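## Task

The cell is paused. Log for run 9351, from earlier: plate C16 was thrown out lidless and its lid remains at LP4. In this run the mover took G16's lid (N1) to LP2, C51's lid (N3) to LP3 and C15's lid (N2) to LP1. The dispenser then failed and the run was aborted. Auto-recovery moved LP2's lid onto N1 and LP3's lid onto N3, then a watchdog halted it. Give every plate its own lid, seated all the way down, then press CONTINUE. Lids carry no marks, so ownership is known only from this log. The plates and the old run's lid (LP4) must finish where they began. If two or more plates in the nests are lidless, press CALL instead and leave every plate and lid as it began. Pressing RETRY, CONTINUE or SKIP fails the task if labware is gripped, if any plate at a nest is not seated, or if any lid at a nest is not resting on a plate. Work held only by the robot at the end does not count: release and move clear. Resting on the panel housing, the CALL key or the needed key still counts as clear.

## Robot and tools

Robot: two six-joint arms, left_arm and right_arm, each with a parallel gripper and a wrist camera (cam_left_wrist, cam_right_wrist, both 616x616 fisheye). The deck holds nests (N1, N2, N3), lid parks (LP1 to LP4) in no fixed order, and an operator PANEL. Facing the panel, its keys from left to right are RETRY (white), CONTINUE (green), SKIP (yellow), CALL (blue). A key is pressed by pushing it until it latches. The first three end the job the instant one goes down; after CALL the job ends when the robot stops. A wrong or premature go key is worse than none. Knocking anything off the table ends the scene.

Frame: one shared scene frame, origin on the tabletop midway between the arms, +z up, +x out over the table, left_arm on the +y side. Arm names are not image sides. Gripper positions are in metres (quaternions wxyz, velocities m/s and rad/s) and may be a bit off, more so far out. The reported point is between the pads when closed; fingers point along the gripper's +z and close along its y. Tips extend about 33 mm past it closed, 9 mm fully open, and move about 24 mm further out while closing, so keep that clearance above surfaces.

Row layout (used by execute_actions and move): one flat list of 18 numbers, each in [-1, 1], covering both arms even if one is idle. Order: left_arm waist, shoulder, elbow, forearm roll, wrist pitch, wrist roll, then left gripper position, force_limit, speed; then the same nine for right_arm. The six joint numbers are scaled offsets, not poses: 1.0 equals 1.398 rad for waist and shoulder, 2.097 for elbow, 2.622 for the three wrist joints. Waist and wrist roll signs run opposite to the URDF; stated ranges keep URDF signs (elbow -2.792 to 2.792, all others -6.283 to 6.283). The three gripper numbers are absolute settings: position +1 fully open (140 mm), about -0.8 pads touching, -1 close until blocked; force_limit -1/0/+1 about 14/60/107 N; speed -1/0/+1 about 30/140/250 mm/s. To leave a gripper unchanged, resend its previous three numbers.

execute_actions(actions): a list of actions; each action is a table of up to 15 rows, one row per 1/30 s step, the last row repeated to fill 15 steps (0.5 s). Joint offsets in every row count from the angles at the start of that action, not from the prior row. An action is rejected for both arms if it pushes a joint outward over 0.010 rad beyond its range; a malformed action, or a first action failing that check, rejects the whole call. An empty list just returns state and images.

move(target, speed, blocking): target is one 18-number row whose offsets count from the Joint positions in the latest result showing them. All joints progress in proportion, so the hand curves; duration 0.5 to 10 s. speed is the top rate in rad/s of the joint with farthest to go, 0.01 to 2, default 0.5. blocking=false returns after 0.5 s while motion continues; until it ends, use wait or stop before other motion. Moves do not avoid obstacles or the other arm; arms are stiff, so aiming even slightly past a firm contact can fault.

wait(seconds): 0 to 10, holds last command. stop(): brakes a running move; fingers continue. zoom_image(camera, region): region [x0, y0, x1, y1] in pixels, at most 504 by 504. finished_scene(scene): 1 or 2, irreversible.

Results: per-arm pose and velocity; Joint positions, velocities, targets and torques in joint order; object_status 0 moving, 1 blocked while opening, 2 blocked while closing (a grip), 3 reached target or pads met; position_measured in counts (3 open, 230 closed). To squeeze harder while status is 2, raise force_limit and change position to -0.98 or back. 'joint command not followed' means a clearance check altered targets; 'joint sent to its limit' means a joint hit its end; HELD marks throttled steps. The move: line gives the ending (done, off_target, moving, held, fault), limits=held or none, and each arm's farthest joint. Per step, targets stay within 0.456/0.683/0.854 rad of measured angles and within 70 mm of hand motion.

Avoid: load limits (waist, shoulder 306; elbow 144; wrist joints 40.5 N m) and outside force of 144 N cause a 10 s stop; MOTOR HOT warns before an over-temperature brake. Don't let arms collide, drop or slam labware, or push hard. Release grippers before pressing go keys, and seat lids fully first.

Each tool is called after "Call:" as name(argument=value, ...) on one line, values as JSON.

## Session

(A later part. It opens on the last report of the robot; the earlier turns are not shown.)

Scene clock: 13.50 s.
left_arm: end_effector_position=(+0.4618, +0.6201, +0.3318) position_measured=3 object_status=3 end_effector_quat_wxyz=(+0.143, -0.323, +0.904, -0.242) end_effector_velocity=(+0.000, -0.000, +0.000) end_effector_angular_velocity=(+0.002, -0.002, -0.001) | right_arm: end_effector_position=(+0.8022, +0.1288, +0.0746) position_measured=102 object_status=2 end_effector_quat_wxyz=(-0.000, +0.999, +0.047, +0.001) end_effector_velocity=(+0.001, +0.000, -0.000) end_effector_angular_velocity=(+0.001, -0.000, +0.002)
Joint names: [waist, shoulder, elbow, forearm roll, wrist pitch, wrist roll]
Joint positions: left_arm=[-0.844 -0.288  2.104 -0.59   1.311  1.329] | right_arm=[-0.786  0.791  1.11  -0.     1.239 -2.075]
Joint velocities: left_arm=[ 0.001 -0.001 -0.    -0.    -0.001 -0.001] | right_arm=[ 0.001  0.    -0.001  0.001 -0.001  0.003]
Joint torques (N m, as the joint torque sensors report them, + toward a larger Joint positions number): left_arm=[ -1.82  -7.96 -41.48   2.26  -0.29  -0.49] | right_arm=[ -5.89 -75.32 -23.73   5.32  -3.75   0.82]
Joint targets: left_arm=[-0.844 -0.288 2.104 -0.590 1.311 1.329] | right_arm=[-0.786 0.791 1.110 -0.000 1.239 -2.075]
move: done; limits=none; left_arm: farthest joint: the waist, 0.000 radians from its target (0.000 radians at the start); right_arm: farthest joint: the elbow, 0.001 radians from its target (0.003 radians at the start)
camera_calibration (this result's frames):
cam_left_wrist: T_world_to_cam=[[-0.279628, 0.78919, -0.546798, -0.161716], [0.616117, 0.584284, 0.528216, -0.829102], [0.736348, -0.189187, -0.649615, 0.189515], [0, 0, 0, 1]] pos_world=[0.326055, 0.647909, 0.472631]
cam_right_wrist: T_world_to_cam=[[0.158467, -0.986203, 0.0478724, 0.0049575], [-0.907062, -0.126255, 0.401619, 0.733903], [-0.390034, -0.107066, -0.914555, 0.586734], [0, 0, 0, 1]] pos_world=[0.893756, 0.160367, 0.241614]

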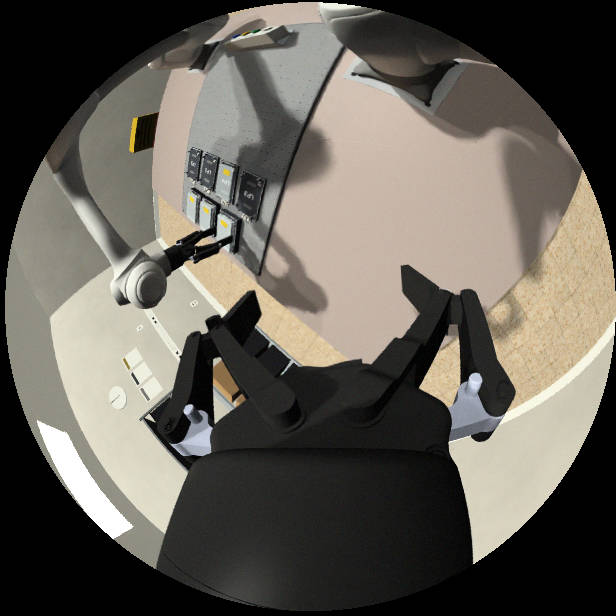

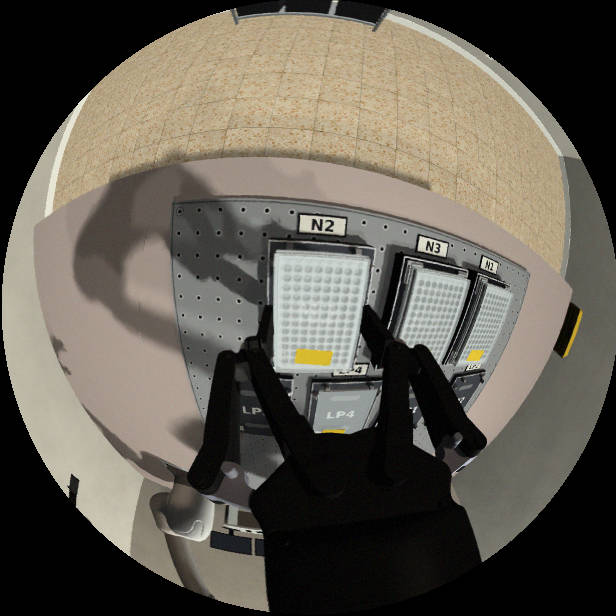

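Likely seated; release and inspect.

Call:
move(target=[0,0,0,0,0,0,1,0,0,0,0,0,0,0,0,0.5,-0.5,-0.9])

Call:
move(target=[0,0,0,0,0,0,1,0,0,0,-0.02,-0.021,0,0.0275,0,0.5,-0.5,-0.9], speed=0.15)

Call:
zoom_image(camera="cam_right_wrist", region=[250,200,520,370])

Call:
zoom_image(camera="cam_left_wrist", region=[175,180,255,260])

Scene clock: 14.43 s.
left_arm: end_effector_position=(+0.4618, +0.6201, +0.3318) position_measured=3 object_status=3 end_effector_quat_wxyz=(+0.143, -0.323, +0.904, -0.242) end_effector_velocity=(+0.000, +0.000, +0.000) end_effector_angular_velocity=(+0.000, -0.000, +0.000) | right_arm: end_effector_position=(+0.8022, +0.1287, +0.0746) position_measured=66 object_status=0 end_effector_quat_wxyz=(-0.000, +0.999, +0.047, +0.001) end_effector_velocity=(+0.001, -0.002, +0.000) end_effector_angular_velocity=(-0.002, -0.002, -0.001)
Joint names: [waist, shoulder, elbow, forearm roll, wrist pitch, wrist roll]
Joint positions: left_arm=[-0.844 -0.288  2.104 -0.59   1.311  1.329] | right_arm=[-0.786  0.791  1.11  -0.     1.239 -2.075]
Joint velocities: left_arm=[-0.     0.    -0.001 -0.    -0.     0.   ] | right_arm=[ 0.001 -0.    -0.001 -0.003  0.001 -0.001]
Joint torques (N m, as the joint torque sensors report them, + toward a larger Joint positions number): left_arm=[ -0.36 -10.58 -40.94   2.1   -0.3   -0.33] | right_arm=[   0.98 -111.38  -39.61    4.13    0.12    0.21]
Joint targets: left_arm=[-0.844 -0.288 2.104 -0.590 1.311 1.329] | right_arm=[-0.786 0.791 1.110 -0.000 1.239 -2.075]
move: done; limits=none; left_arm: farthest joint: the waist, 0.000 radians from its target (0.000 radians at the start); right_arm: farthest joint: the waist, 0.000 radians from its target (0.000 radians at the start)
camera_calibration (this result's frames):
cam_left_wrist: T_world_to_cam=[[-0.279628, 0.78919, -0.546798, -0.161716], [0.616117, 0.584284, 0.528216, -0.829102], [0.736348, -0.189187, -0.649615, 0.189514], [0, 0, 0, 1]] pos_world=[0.326055, 0.647909, 0.472631]
cam_right_wrist: T_world_to_cam=[[0.158469, -0.986201, 0.0479001, 0.00494887], [-0.907041, -0.12624, 0.401672, 0.733887], [-0.390083, -0.1071, -0.91453, 0.586721], [0, 0, 0, 1]] pos_world=[0.893751, 0.160364, 0.241555]

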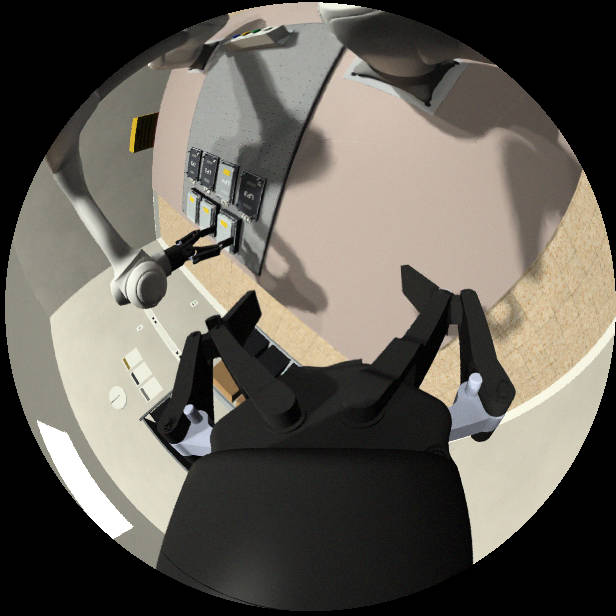

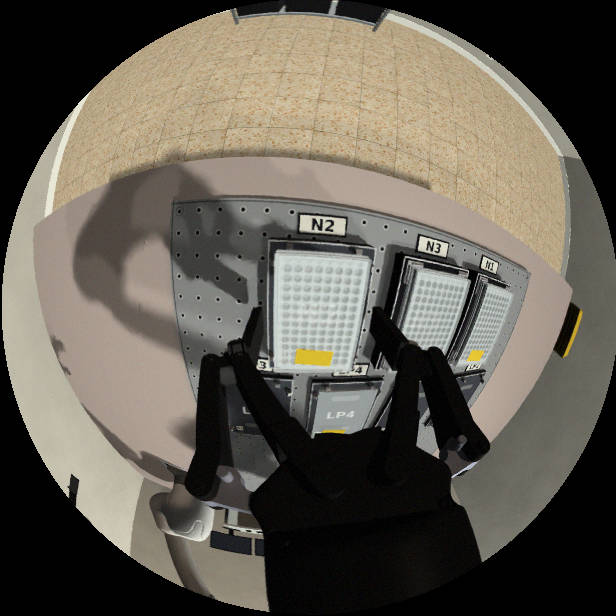

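Scene clock: 15.27 s.
left_arm: end_effector_position=(+0.4618, +0.6201, +0.3318) position_measured=3 object_status=3 end_effector_quat_wxyz=(+0.143, -0.323, +0.904, -0.242) end_effector_velocity=(-0.000, -0.000, -0.000) end_effector_angular_velocity=(+0.000, -0.001, -0.000) | right_arm: end_effector_position=(+0.8016, +0.1283, +0.1252) position_measured=66 object_status=3 end_effector_quat_wxyz=(-0.000, +0.999, +0.047, +0.000) end_effector_velocity=(-0.001, +0.002, +0.000) end_effector_angular_velocity=(+0.001, -0.001, +0.002)
Joint names: [waist, shoulder, elbow, forearm roll, wrist pitch, wrist roll]
Joint positions: left_arm=[-0.844 -0.288  2.104 -0.59   1.311  1.329] | right_arm=[-0.786  0.763  1.066 -0.     1.311 -2.075]
Joint velocities: left_arm=[ 0.    -0.     0.001 -0.    -0.001 -0.001] | right_arm=[-0.002 -0.    -0.     0.    -0.001  0.001]
Joint torques (N m, as the joint torque sensors report them, + toward a larger Joint positions number): left_arm=[ -1.57  -9.35 -40.7    2.13  -0.54  -0.09] | right_arm=[  -0.1  -115.24  -40.88    4.19    0.79    0.2 ]
Joint targets: left_arm=[-0.844 -0.288 2.104 -0.590 1.311 1.329] | right_arm=[-0.786 0.763 1.066 -0.000 1.312 -2.075]
move: done; limits=none; left_arm: farthest joint: the waist, 0.000 radians from its target (0.000 radians at the start); right_arm: farthest joint: the waist, 0.000 radians from its target (0.000 radians at the start)
camera_calibration (this result's frames):
cam_left_wrist: T_world_to_cam=[[-0.279628, 0.78919, -0.546798, -0.161716], [0.616117, 0.584284, 0.528216, -0.829102], [0.736348, -0.189187, -0.649615, 0.189514], [0, 0, 0, 1]] pos_world=[0.326055, 0.647909, 0.472631]
cam_right_wrist: T_world_to_cam=[[0.158454, -0.9862, 0.0479699, 0.00221677], [-0.906995, -0.126184, 0.401793, 0.712906], [-0.390195, -0.107174, -0.914473, 0.632812], [0, 0, 0, 1]] pos_world=[0.893171, 0.159965, 0.292143]

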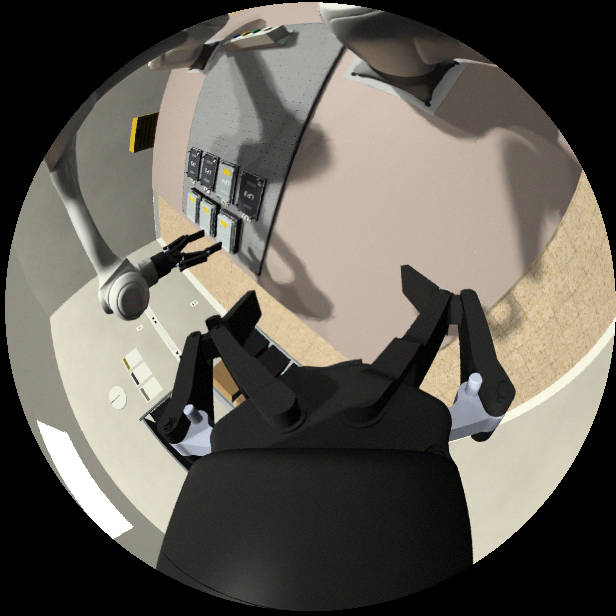

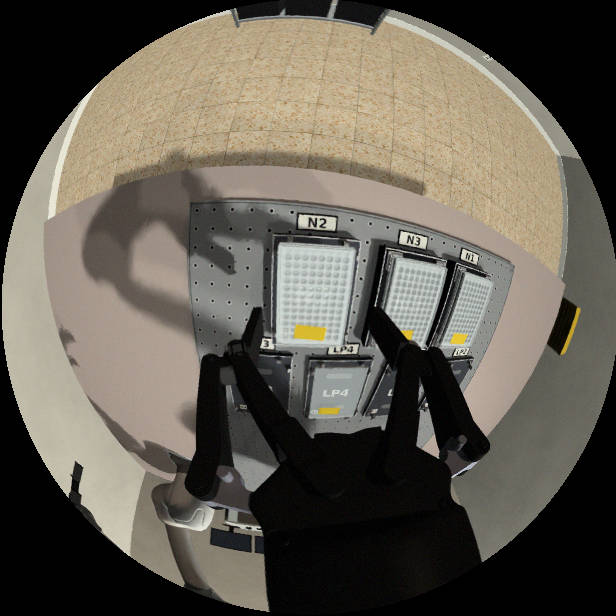

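Region (250, 200, 520, 370) of cam_right_wrist's 616x616 image, scaled by 1.867, with more detail than that image has; it fills the top 317 rows of this view, and the rest is white.

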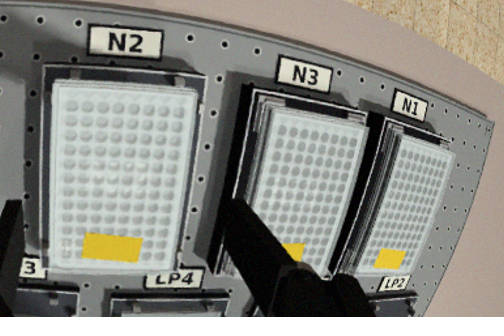

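Region (175, 180, 255, 260) of cam_left_wrist's 616x616 image, scaled by 6.300, with more detail than that image has.

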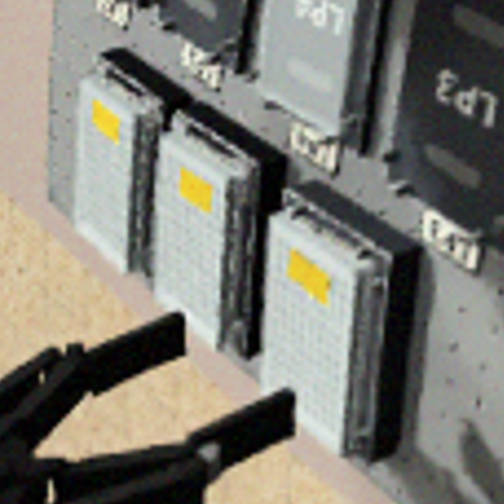

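Call:
move(target=[0,0,0,0,0,0,1,0,0,0,0.0105,0.011,0,-0.0144,0,-1,-0.5,1], speed=0.04)

Call:
move(target=[0,0,0,0,0,0,1,0,0,0,0.0024,0.0024,0,-0.0032,0,-1,-0.5,1], speed=0.01)

Scene clock: 16.63 s.
left_arm: end_effector_position=(+0.4618, +0.6201, +0.3318) position_measured=3 object_status=3 end_effector_quat_wxyz=(+0.143, -0.323, +0.904, -0.242) end_effector_velocity=(+0.000, +0.000, +0.000) end_effector_angular_velocity=(+0.002, -0.001, -0.001) | right_arm: end_effector_position=(+0.8022, +0.1288, +0.0986) position_measured=232 object_status=3 end_effector_quat_wxyz=(-0.000, +0.999, +0.047, +0.000) end_effector_velocity=(+0.001, -0.001, -0.000) end_effector_angular_velocity=(+0.001, +0.000, -0.001)
Joint names: [waist, shoulder, elbow, forearm roll, wrist pitch, wrist roll]
Joint positions: left_arm=[-0.844 -0.288  2.104 -0.59   1.311  1.329] | right_arm=[-0.786  0.778  1.089 -0.     1.274 -2.075]
Joint velocities: left_arm=[ 0.    -0.    -0.     0.001 -0.001 -0.001] | right_arm=[ 0.001  0.     0.     0.001 -0.001  0.001]
Joint torques (N m, as the joint torque sensors report them, + toward a larger Joint positions number): left_arm=[ -5.03 -11.24 -41.66   2.26  -0.53   0.08] | right_arm=[   3.42 -113.18  -39.84    4.41    0.16    0.16]
Joint targets: left_arm=[-0.844 -0.288 2.104 -0.590 1.311 1.329] | right_arm=[-0.786 0.778 1.089 -0.000 1.274 -2.075]
move: done; limits=none; left_arm: farthest joint: the waist, 0.000 radians from its target (0.000 radians at the start); right_arm: farthest joint: the wrist pitch, 0.001 radians from its target (0.038 radians at the start)
camera_calibration (this result's frames):
cam_left_wrist: T_world_to_cam=[[-0.279628, 0.78919, -0.546798, -0.161716], [0.616117, 0.584284, 0.528216, -0.829102], [0.736348, -0.189187, -0.649615, 0.189515], [0, 0, 0, 1]] pos_world=[0.326055, 0.647909, 0.472631]
cam_right_wrist: T_world_to_cam=[[0.158464, -0.986199, 0.0479574, 0.00380985], [-0.907001, -0.126201, 0.401775, 0.724225], [-0.390178, -0.107164, -0.914482, 0.608767], [0, 0, 0, 1]] pos_world=[0.893796, 0.160393, 0.265548]

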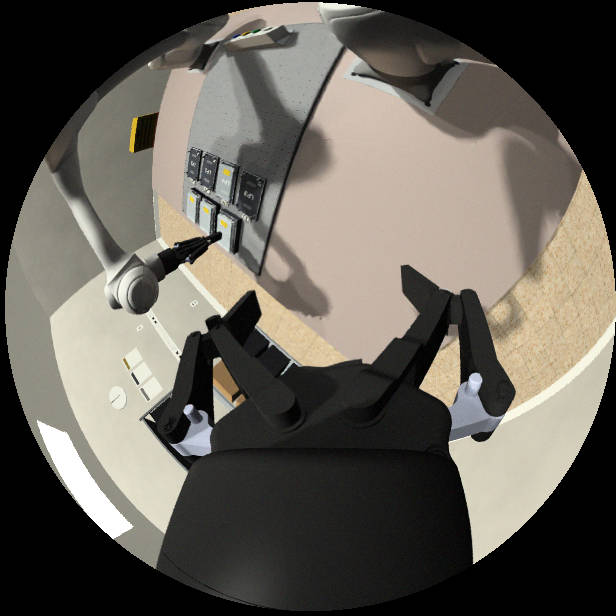

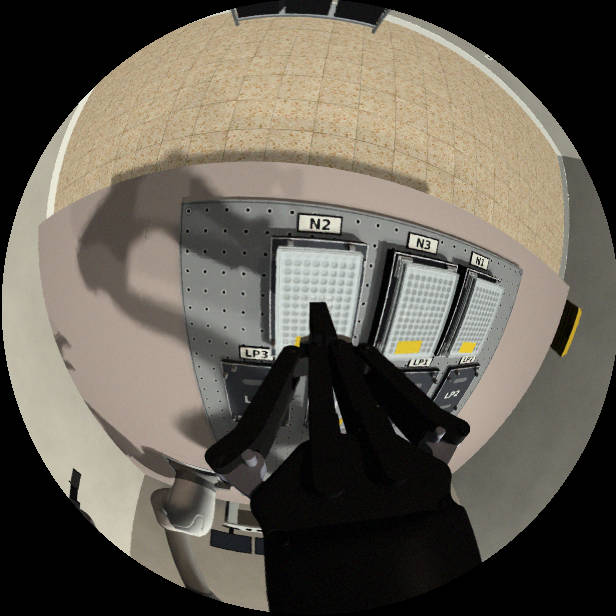

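Scene clock: 17.70 s.
left_arm: end_effector_position=(+0.4618, +0.6201, +0.3318) position_measured=3 object_status=3 end_effector_quat_wxyz=(+0.143, -0.323, +0.904, -0.242) end_effector_velocity=(+0.000, +0.001, +0.000) end_effector_angular_velocity=(+0.000, -0.001, +0.001) | right_arm: end_effector_position=(+0.8023, +0.1288, +0.0926) position_measured=232 object_status=3 end_effector_quat_wxyz=(-0.000, +0.999, +0.047, +0.000) end_effector_velocity=(+0.000, -0.001, -0.000) end_effector_angular_velocity=(-0.000, +0.002, -0.001)
Joint names: [waist, shoulder, elbow, forearm roll, wrist pitch, wrist roll]
Joint positions: left_arm=[-0.844 -0.288  2.104 -0.59   1.311  1.329] | right_arm=[-0.786  0.781  1.094 -0.     1.265 -2.075]
Joint velocities: left_arm=[-0.001  0.001 -0.001 -0.    -0.    -0.   ] | right_arm=[0.001 0.    0.    0.001 0.001 0.001]
Joint torques (N m, as the joint torque sensors report them, + toward a larger Joint positions number): left_arm=[ -0.28  -7.19 -41.7    1.99  -0.69  -0.08] | right_arm=[  -0.09 -113.28  -40.98    4.34   -0.24   -0.08]
Joint targets: left_arm=[-0.844 -0.288 2.104 -0.590 1.311 1.329] | right_arm=[-0.786 0.781 1.094 -0.000 1.265 -2.075]
move: done; limits=none; left_arm: farthest joint: the waist, 0.000 radians from its target (0.000 radians at the start); right_arm: farthest joint: the waist, 0.000 radians from its target (0.000 radians at the start)
camera_calibration (this result's frames):
cam_left_wrist: T_world_to_cam=[[-0.279628, 0.78919, -0.546798, -0.161716], [0.616117, 0.584284, 0.528216, -0.829102], [0.736348, -0.189187, -0.649615, 0.189515], [0, 0, 0, 1]] pos_world=[0.326055, 0.647909, 0.472631]
cam_right_wrist: T_world_to_cam=[[0.158467, -0.986199, 0.0479547, 0.00413257], [-0.907002, -0.126204, 0.401772, 0.726686], [-0.390175, -0.107162, -0.914483, 0.603378], [0, 0, 0, 1]] pos_world=[0.893873, 0.160446, 0.259619]

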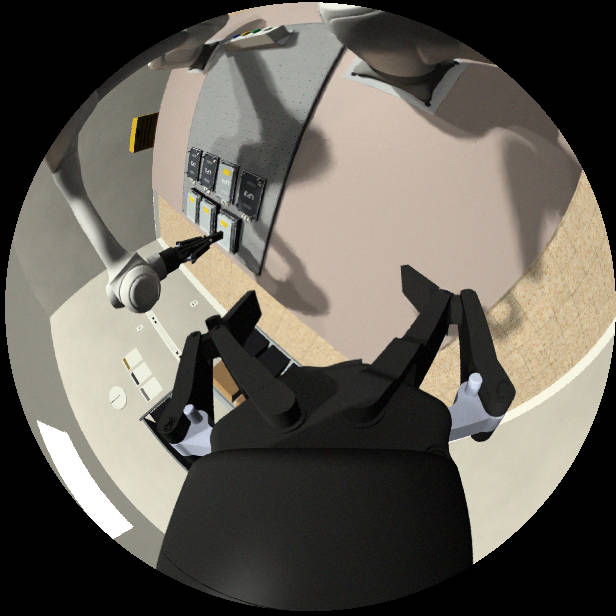

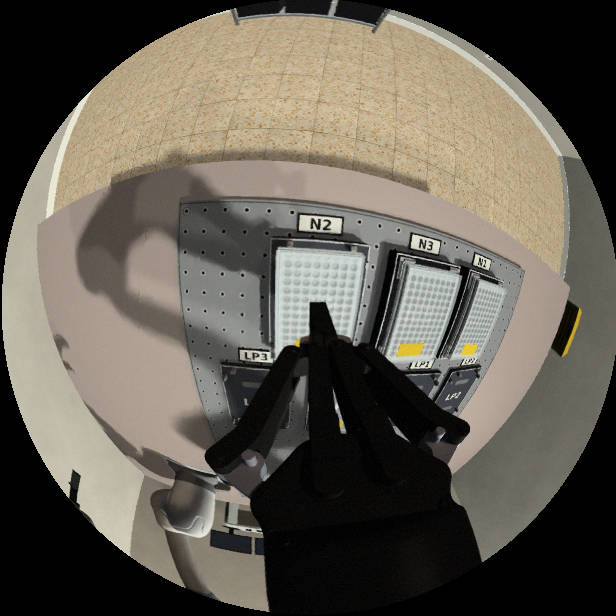

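Seated. Go to the panel view pose (waist goes +y, away from other nests).

Call:
zoom_image(camera="cam_right_wrist", region=[365,240,525,370])

Call:
move(target=[0,0,0,0,0,0,1,0,0,-0.625,-0.6395,0.470,0,-0.0343,0.2296,-1,-0.5,1], speed=0.7)

Region (365, 240, 525, 370) of cam_right_wrist's 616x616 image, scaled by 3.150, with more detail than that image has; it fills the top 410 rows of this view, and the rest is white.

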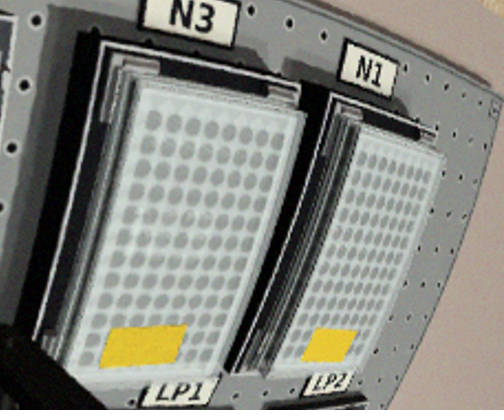

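Scene clock: 19.87 s.
left_arm: end_effector_position=(+0.4618, +0.6201, +0.3318) position_measured=3 object_status=3 end_effector_quat_wxyz=(+0.143, -0.323, +0.904, -0.242) end_effector_velocity=(-0.000, +0.000, -0.000) end_effector_angular_velocity=(+0.001, -0.001, -0.001) | right_arm: end_effector_position=(+0.0298, +0.0006, +0.2203) position_measured=232 object_status=3 end_effector_quat_wxyz=(+0.000, +0.707, +0.707, -0.000) end_effector_velocity=(-0.000, -0.000, +0.001) end_effector_angular_velocity=(+0.001, +0.000, +0.002)
Joint names: [waist, shoulder, elbow, forearm roll, wrist pitch, wrist roll]
Joint positions: left_arm=[-0.844 -0.288  2.104 -0.59   1.311  1.329] | right_arm=[-1.66  -0.113  2.08  -0.     1.175 -1.473]
Joint velocities: left_arm=[-0.001 -0.     0.     0.    -0.001 -0.002] | right_arm=[-0.001 -0.001 -0.     0.001  0.     0.002]
Joint torques (N m, as the joint torque sensors report them, + toward a larger Joint positions number): left_arm=[ -3.2   -8.42 -42.49   2.34  -0.2   -0.13] | right_arm=[ -0.57 -27.59 -38.81   3.87  -0.13   0.05]
Joint targets: left_arm=[-0.844 -0.288 2.104 -0.590 1.311 1.329] | right_arm=[-1.660 -0.113 2.080 -0.000 1.175 -1.473]
move: done; limits=none; left_arm: farthest joint: the waist, 0.000 radians from its target (0.000 radians at the start); right_arm: farthest joint: the waist, 0.000 radians from its target (0.874 radians at the start)
camera_calibration (this result's frames):
cam_left_wrist: T_world_to_cam=[[-0.279628, 0.78919, -0.546798, -0.161716], [0.616117, 0.584284, 0.528216, -0.829102], [0.736348, -0.189187, -0.649615, 0.189514], [0, 0, 0, 1]] pos_world=[0.326055, 0.647909, 0.472631]
cam_right_wrist: T_world_to_cam=[[0.996774, 0.0641502, 0.0482345, -0.0317026], [0.0393115, -0.914166, 0.40343, -0.0695633], [0.0699744, -0.400232, -0.913738, 0.391307], [0, 0, 0, 1]] pos_world=[0.00695351, 0.0950549, 0.387145]

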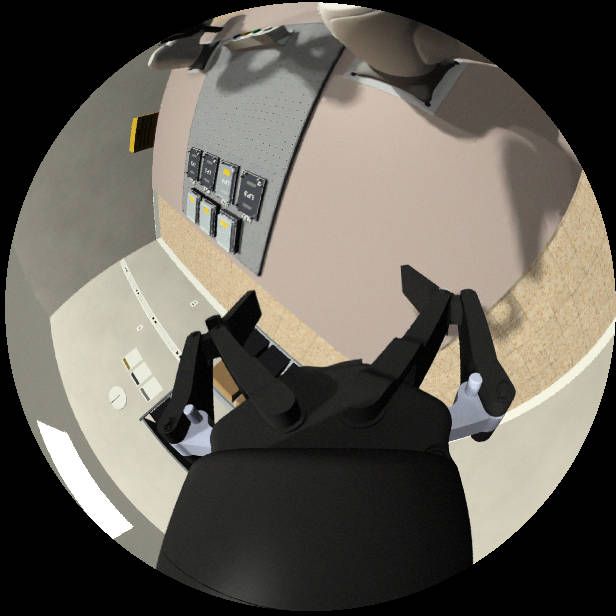

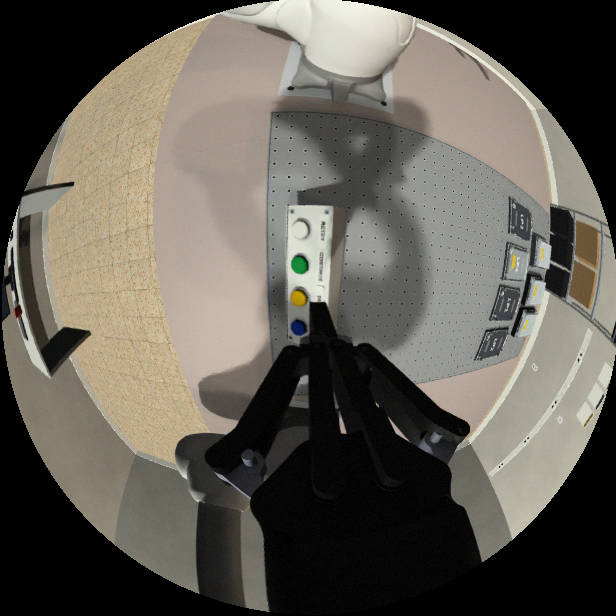

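Call:
move(target=[0,0,0,0,0,0,1,0,0,-0.0286,0.0746,0.0209,0,-0.0566,-0.015,-1,-0.5,1], speed=0.3)

Call:
zoom_image(camera="cam_right_wrist", region=[250,200,400,350])

Scene clock: 20.93 s.
left_arm: end_effector_position=(+0.4618, +0.6201, +0.3318) position_measured=3 object_status=3 end_effector_quat_wxyz=(+0.143, -0.323, +0.904, -0.242) end_effector_velocity=(-0.000, -0.000, +0.000) end_effector_angular_velocity=(-0.001, +0.000, +0.001) | right_arm: end_effector_position=(+0.0135, +0.0277, +0.1506) position_measured=232 object_status=3 end_effector_quat_wxyz=(+0.000, +0.707, +0.707, -0.000) end_effector_velocity=(+0.001, +0.000, -0.000) end_effector_angular_velocity=(-0.000, -0.001, -0.001)
Joint names: [waist, shoulder, elbow, forearm roll, wrist pitch, wrist roll]
Joint positions: left_arm=[-0.844 -0.288  2.104 -0.59   1.311  1.329] | right_arm=[-1.699 -0.009  2.123 -0.     1.027 -1.513]
Joint velocities: left_arm=[-0.001  0.    -0.    -0.001  0.001  0.001] | right_arm=[ 0.001  0.     0.    -0.001 -0.001 -0.   ]
Joint torques (N m, as the joint torque sensors report them, + toward a larger Joint positions number): left_arm=[ -2.54  -9.55 -41.35   2.58  -0.1   -0.23] | right_arm=[ -2.56 -32.45 -35.95   3.61   0.02   0.17]
Joint targets: left_arm=[-0.844 -0.288 2.104 -0.590 1.311 1.329] | right_arm=[-1.700 -0.008 2.123 -0.000 1.027 -1.513]
move: done; limits=none; left_arm: farthest joint: the waist, 0.000 radians from its target (0.000 radians at the start); right_arm: farthest joint: the wrist pitch, 0.001 radians from its target (0.149 radians at the start)
camera_calibration (this result's frames):
cam_left_wrist: T_world_to_cam=[[-0.279628, 0.78919, -0.546797, -0.161716], [0.616117, 0.584284, 0.528216, -0.829102], [0.736348, -0.189187, -0.649615, 0.189515], [0, 0, 0, 1]] pos_world=[0.326055, 0.647909, 0.472631]
cam_right_wrist: T_world_to_cam=[[0.996727, 0.0648329, 0.048286, -0.0138614], [0.0399399, -0.91427, 0.403132, -0.0159466], [0.0702827, -0.399884, -0.913867, 0.339528], [0, 0, 0, 1]] pos_world=[-0.00940995, 0.122091, 0.317381]

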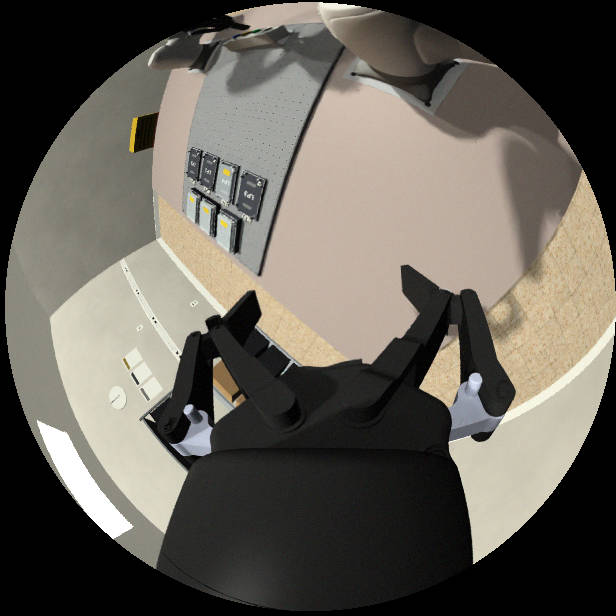

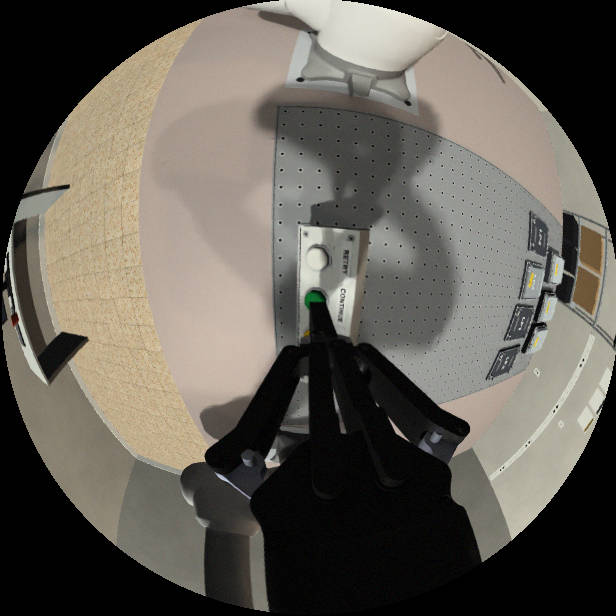

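Region (250, 200, 400, 350) of cam_right_wrist's 616x616 image, scaled by 3.360, with more detail than that image has.

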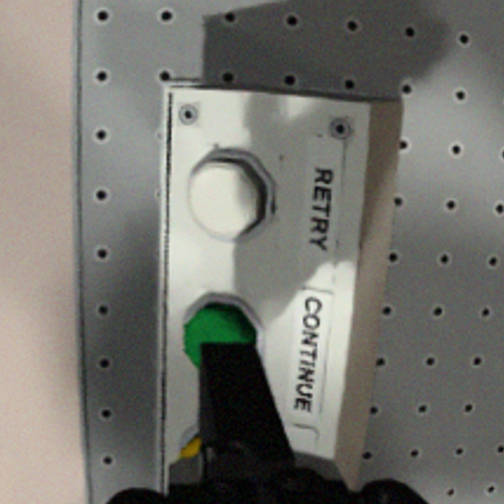

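Call:
move(target=[0,0,0,0,0,0,1,0,0,-0.003,0.0202,0.0147,0,-0.0225,0,-1,-0.5,1], speed=0.08)

Call:
move(target=[0,0,0,0,0,0,1,0,0,0.001,0.0068,0.0045,0,-0.0072,0,-1,-0.5,1], speed=0.015)

Scene clock: 22.07 s.
left_arm: end_effector_position=(+0.4618, +0.6201, +0.3318) position_measured=3 object_status=3 end_effector_quat_wxyz=(+0.143, -0.323, +0.904, -0.242) end_effector_velocity=(+0.001, +0.000, +0.000) end_effector_angular_velocity=(+0.001, -0.000, -0.001) | right_arm: end_effector_position=(+0.0115, +0.0273, +0.1228) position_measured=232 object_status=3 end_effector_quat_wxyz=(+0.000, +0.706, +0.709, -0.000) end_effector_velocity=(+0.001, -0.000, -0.000) end_effector_angular_velocity=(-0.001, -0.001, -0.000)
Joint names: [waist, shoulder, elbow, forearm roll, wrist pitch, wrist roll]
Joint positions: left_arm=[-0.844 -0.288  2.104 -0.59   1.311  1.329] | right_arm=[-1.704  0.02   2.154 -0.     0.968 -1.513]
Joint velocities: left_arm=[ 0.001  0.001 -0.001  0.    -0.    -0.   ] | right_arm=[ 0.001  0.     0.001 -0.001 -0.    -0.001]
Joint torques (N m, as the joint torque sensors report them, + toward a larger Joint positions number): left_arm=[ -5.08  -8.69 -42.37   1.79  -0.26  -0.44] | right_arm=[  2.85 -35.96 -33.46   4.25   0.06  -0.17]
Joint targets: left_arm=[-0.844 -0.288 2.104 -0.590 1.311 1.329] | right_arm=[-1.704 0.020 2.154 -0.000 0.968 -1.513]
move: done; limits=none; left_arm: farthest joint: the waist, 0.000 radians from its target (0.000 radians at the start); right_arm: farthest joint: the waist, 0.000 radians from its target (0.004 radians at the start)
camera_calibration (this result's frames):
cam_left_wrist: T_world_to_cam=[[-0.279628, 0.78919, -0.546798, -0.161716], [0.616117, 0.584284, 0.528216, -0.829102], [0.736348, -0.189187, -0.649615, 0.189515], [0, 0, 0, 1]] pos_world=[0.326055, 0.647909, 0.472631]
cam_right_wrist: T_world_to_cam=[[0.996447, 0.0690254, 0.0482682, -0.0105903], [0.0437883, -0.914068, 0.40319, -0.00513668], [0.0719508, -0.399643, -0.913843, 0.314046], [0, 0, 0, 1]] pos_world=[-0.0118182, 0.121542, 0.289571]

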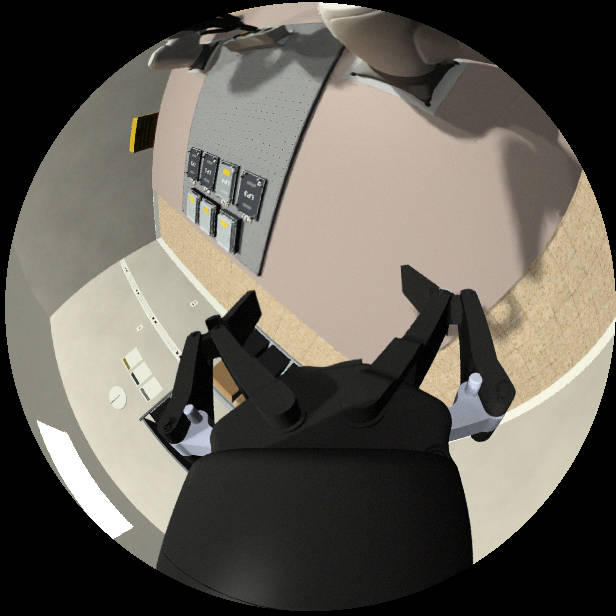

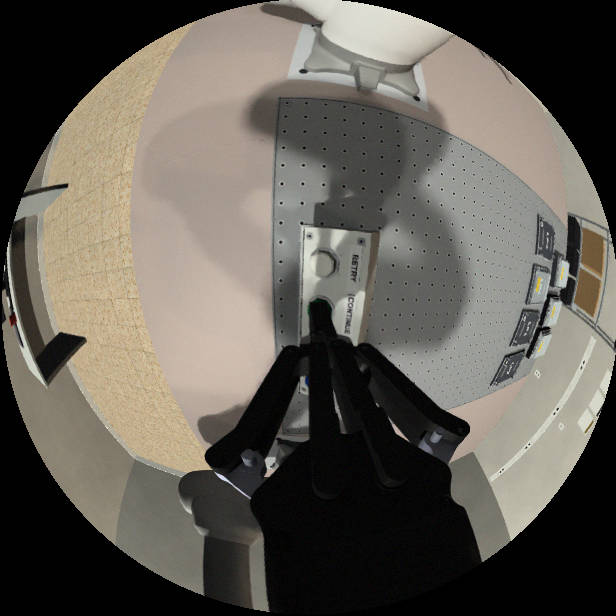

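Scene clock: 23.20 s.
left_arm: end_effector_position=(+0.4618, +0.6201, +0.3318) position_measured=3 object_status=3 end_effector_quat_wxyz=(+0.143, -0.323, +0.904, -0.242) end_effector_velocity=(+0.000, +0.001, -0.000) end_effector_angular_velocity=(+0.001, -0.000, +0.000) | right_arm: end_effector_position=(+0.0121, +0.0271, +0.1148) position_measured=232 object_status=3 end_effector_quat_wxyz=(+0.000, +0.706, +0.708, -0.000) end_effector_velocity=(-0.001, -0.000, +0.000) end_effector_angular_velocity=(+0.000, -0.000, +0.003)
Joint names: [waist, shoulder, elbow, forearm roll, wrist pitch, wrist roll]
Joint positions: left_arm=[-0.844 -0.288  2.104 -0.59   1.311  1.329] | right_arm=[-1.702  0.028  2.163 -0.     0.951 -1.513]
Joint velocities: left_arm=[-0.     0.001 -0.     0.    -0.001 -0.001] | right_arm=[-0.001 -0.001  0.    -0.     0.     0.002]
Joint torques (N m, as the joint torque sensors report them, + toward a larger Joint positions number): no reading
move: unfinished (the scene ended)
camera_calibration (this result's frames):
cam_left_wrist: T_world_to_cam=[[-0.279628, 0.78919, -0.546798, -0.161716], [0.616117, 0.584284, 0.528216, -0.829102], [0.736348, -0.189187, -0.649615, 0.189514], [0, 0, 0, 1]] pos_world=[0.326055, 0.647909, 0.472631]
cam_right_wrist: T_world_to_cam=[[0.996532, 0.0677868, 0.048252, -0.0107389], [0.0426511, -0.914079, 0.403286, -0.00214857], [0.0714436, -0.39983, -0.913801, 0.306701], [0, 0, 0, 1]] pos_world=[-0.0111185, 0.121392, 0.281648]
The task's run has ended: the event that ends the task has happened.

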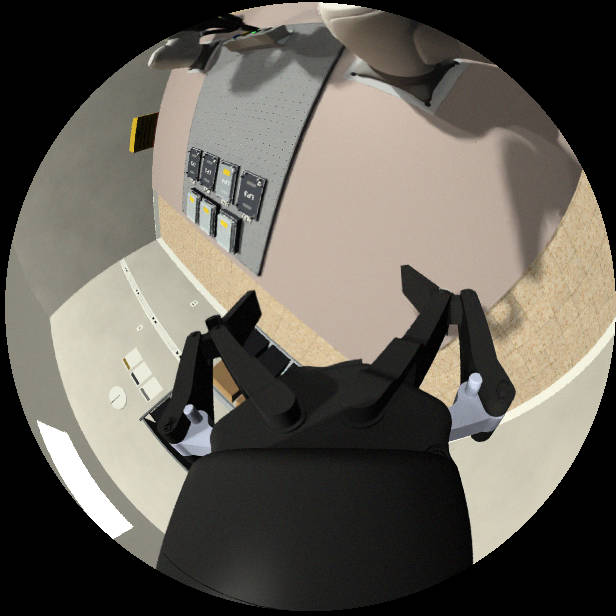

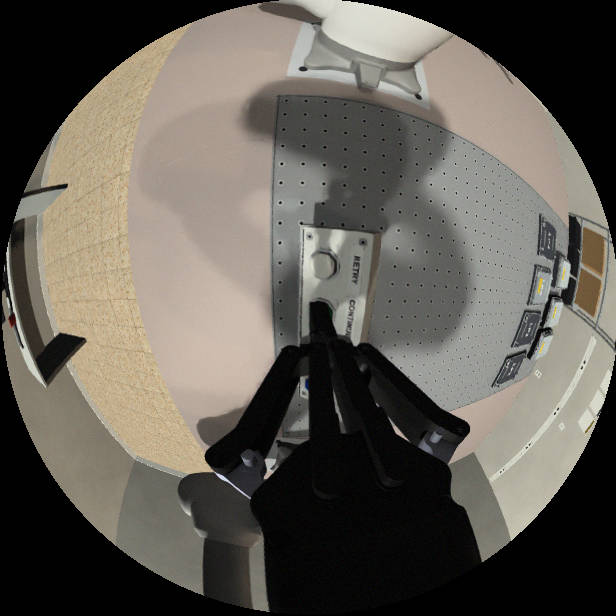

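Call:
finished_scene(scene=2)

The scene is finished: the task was done.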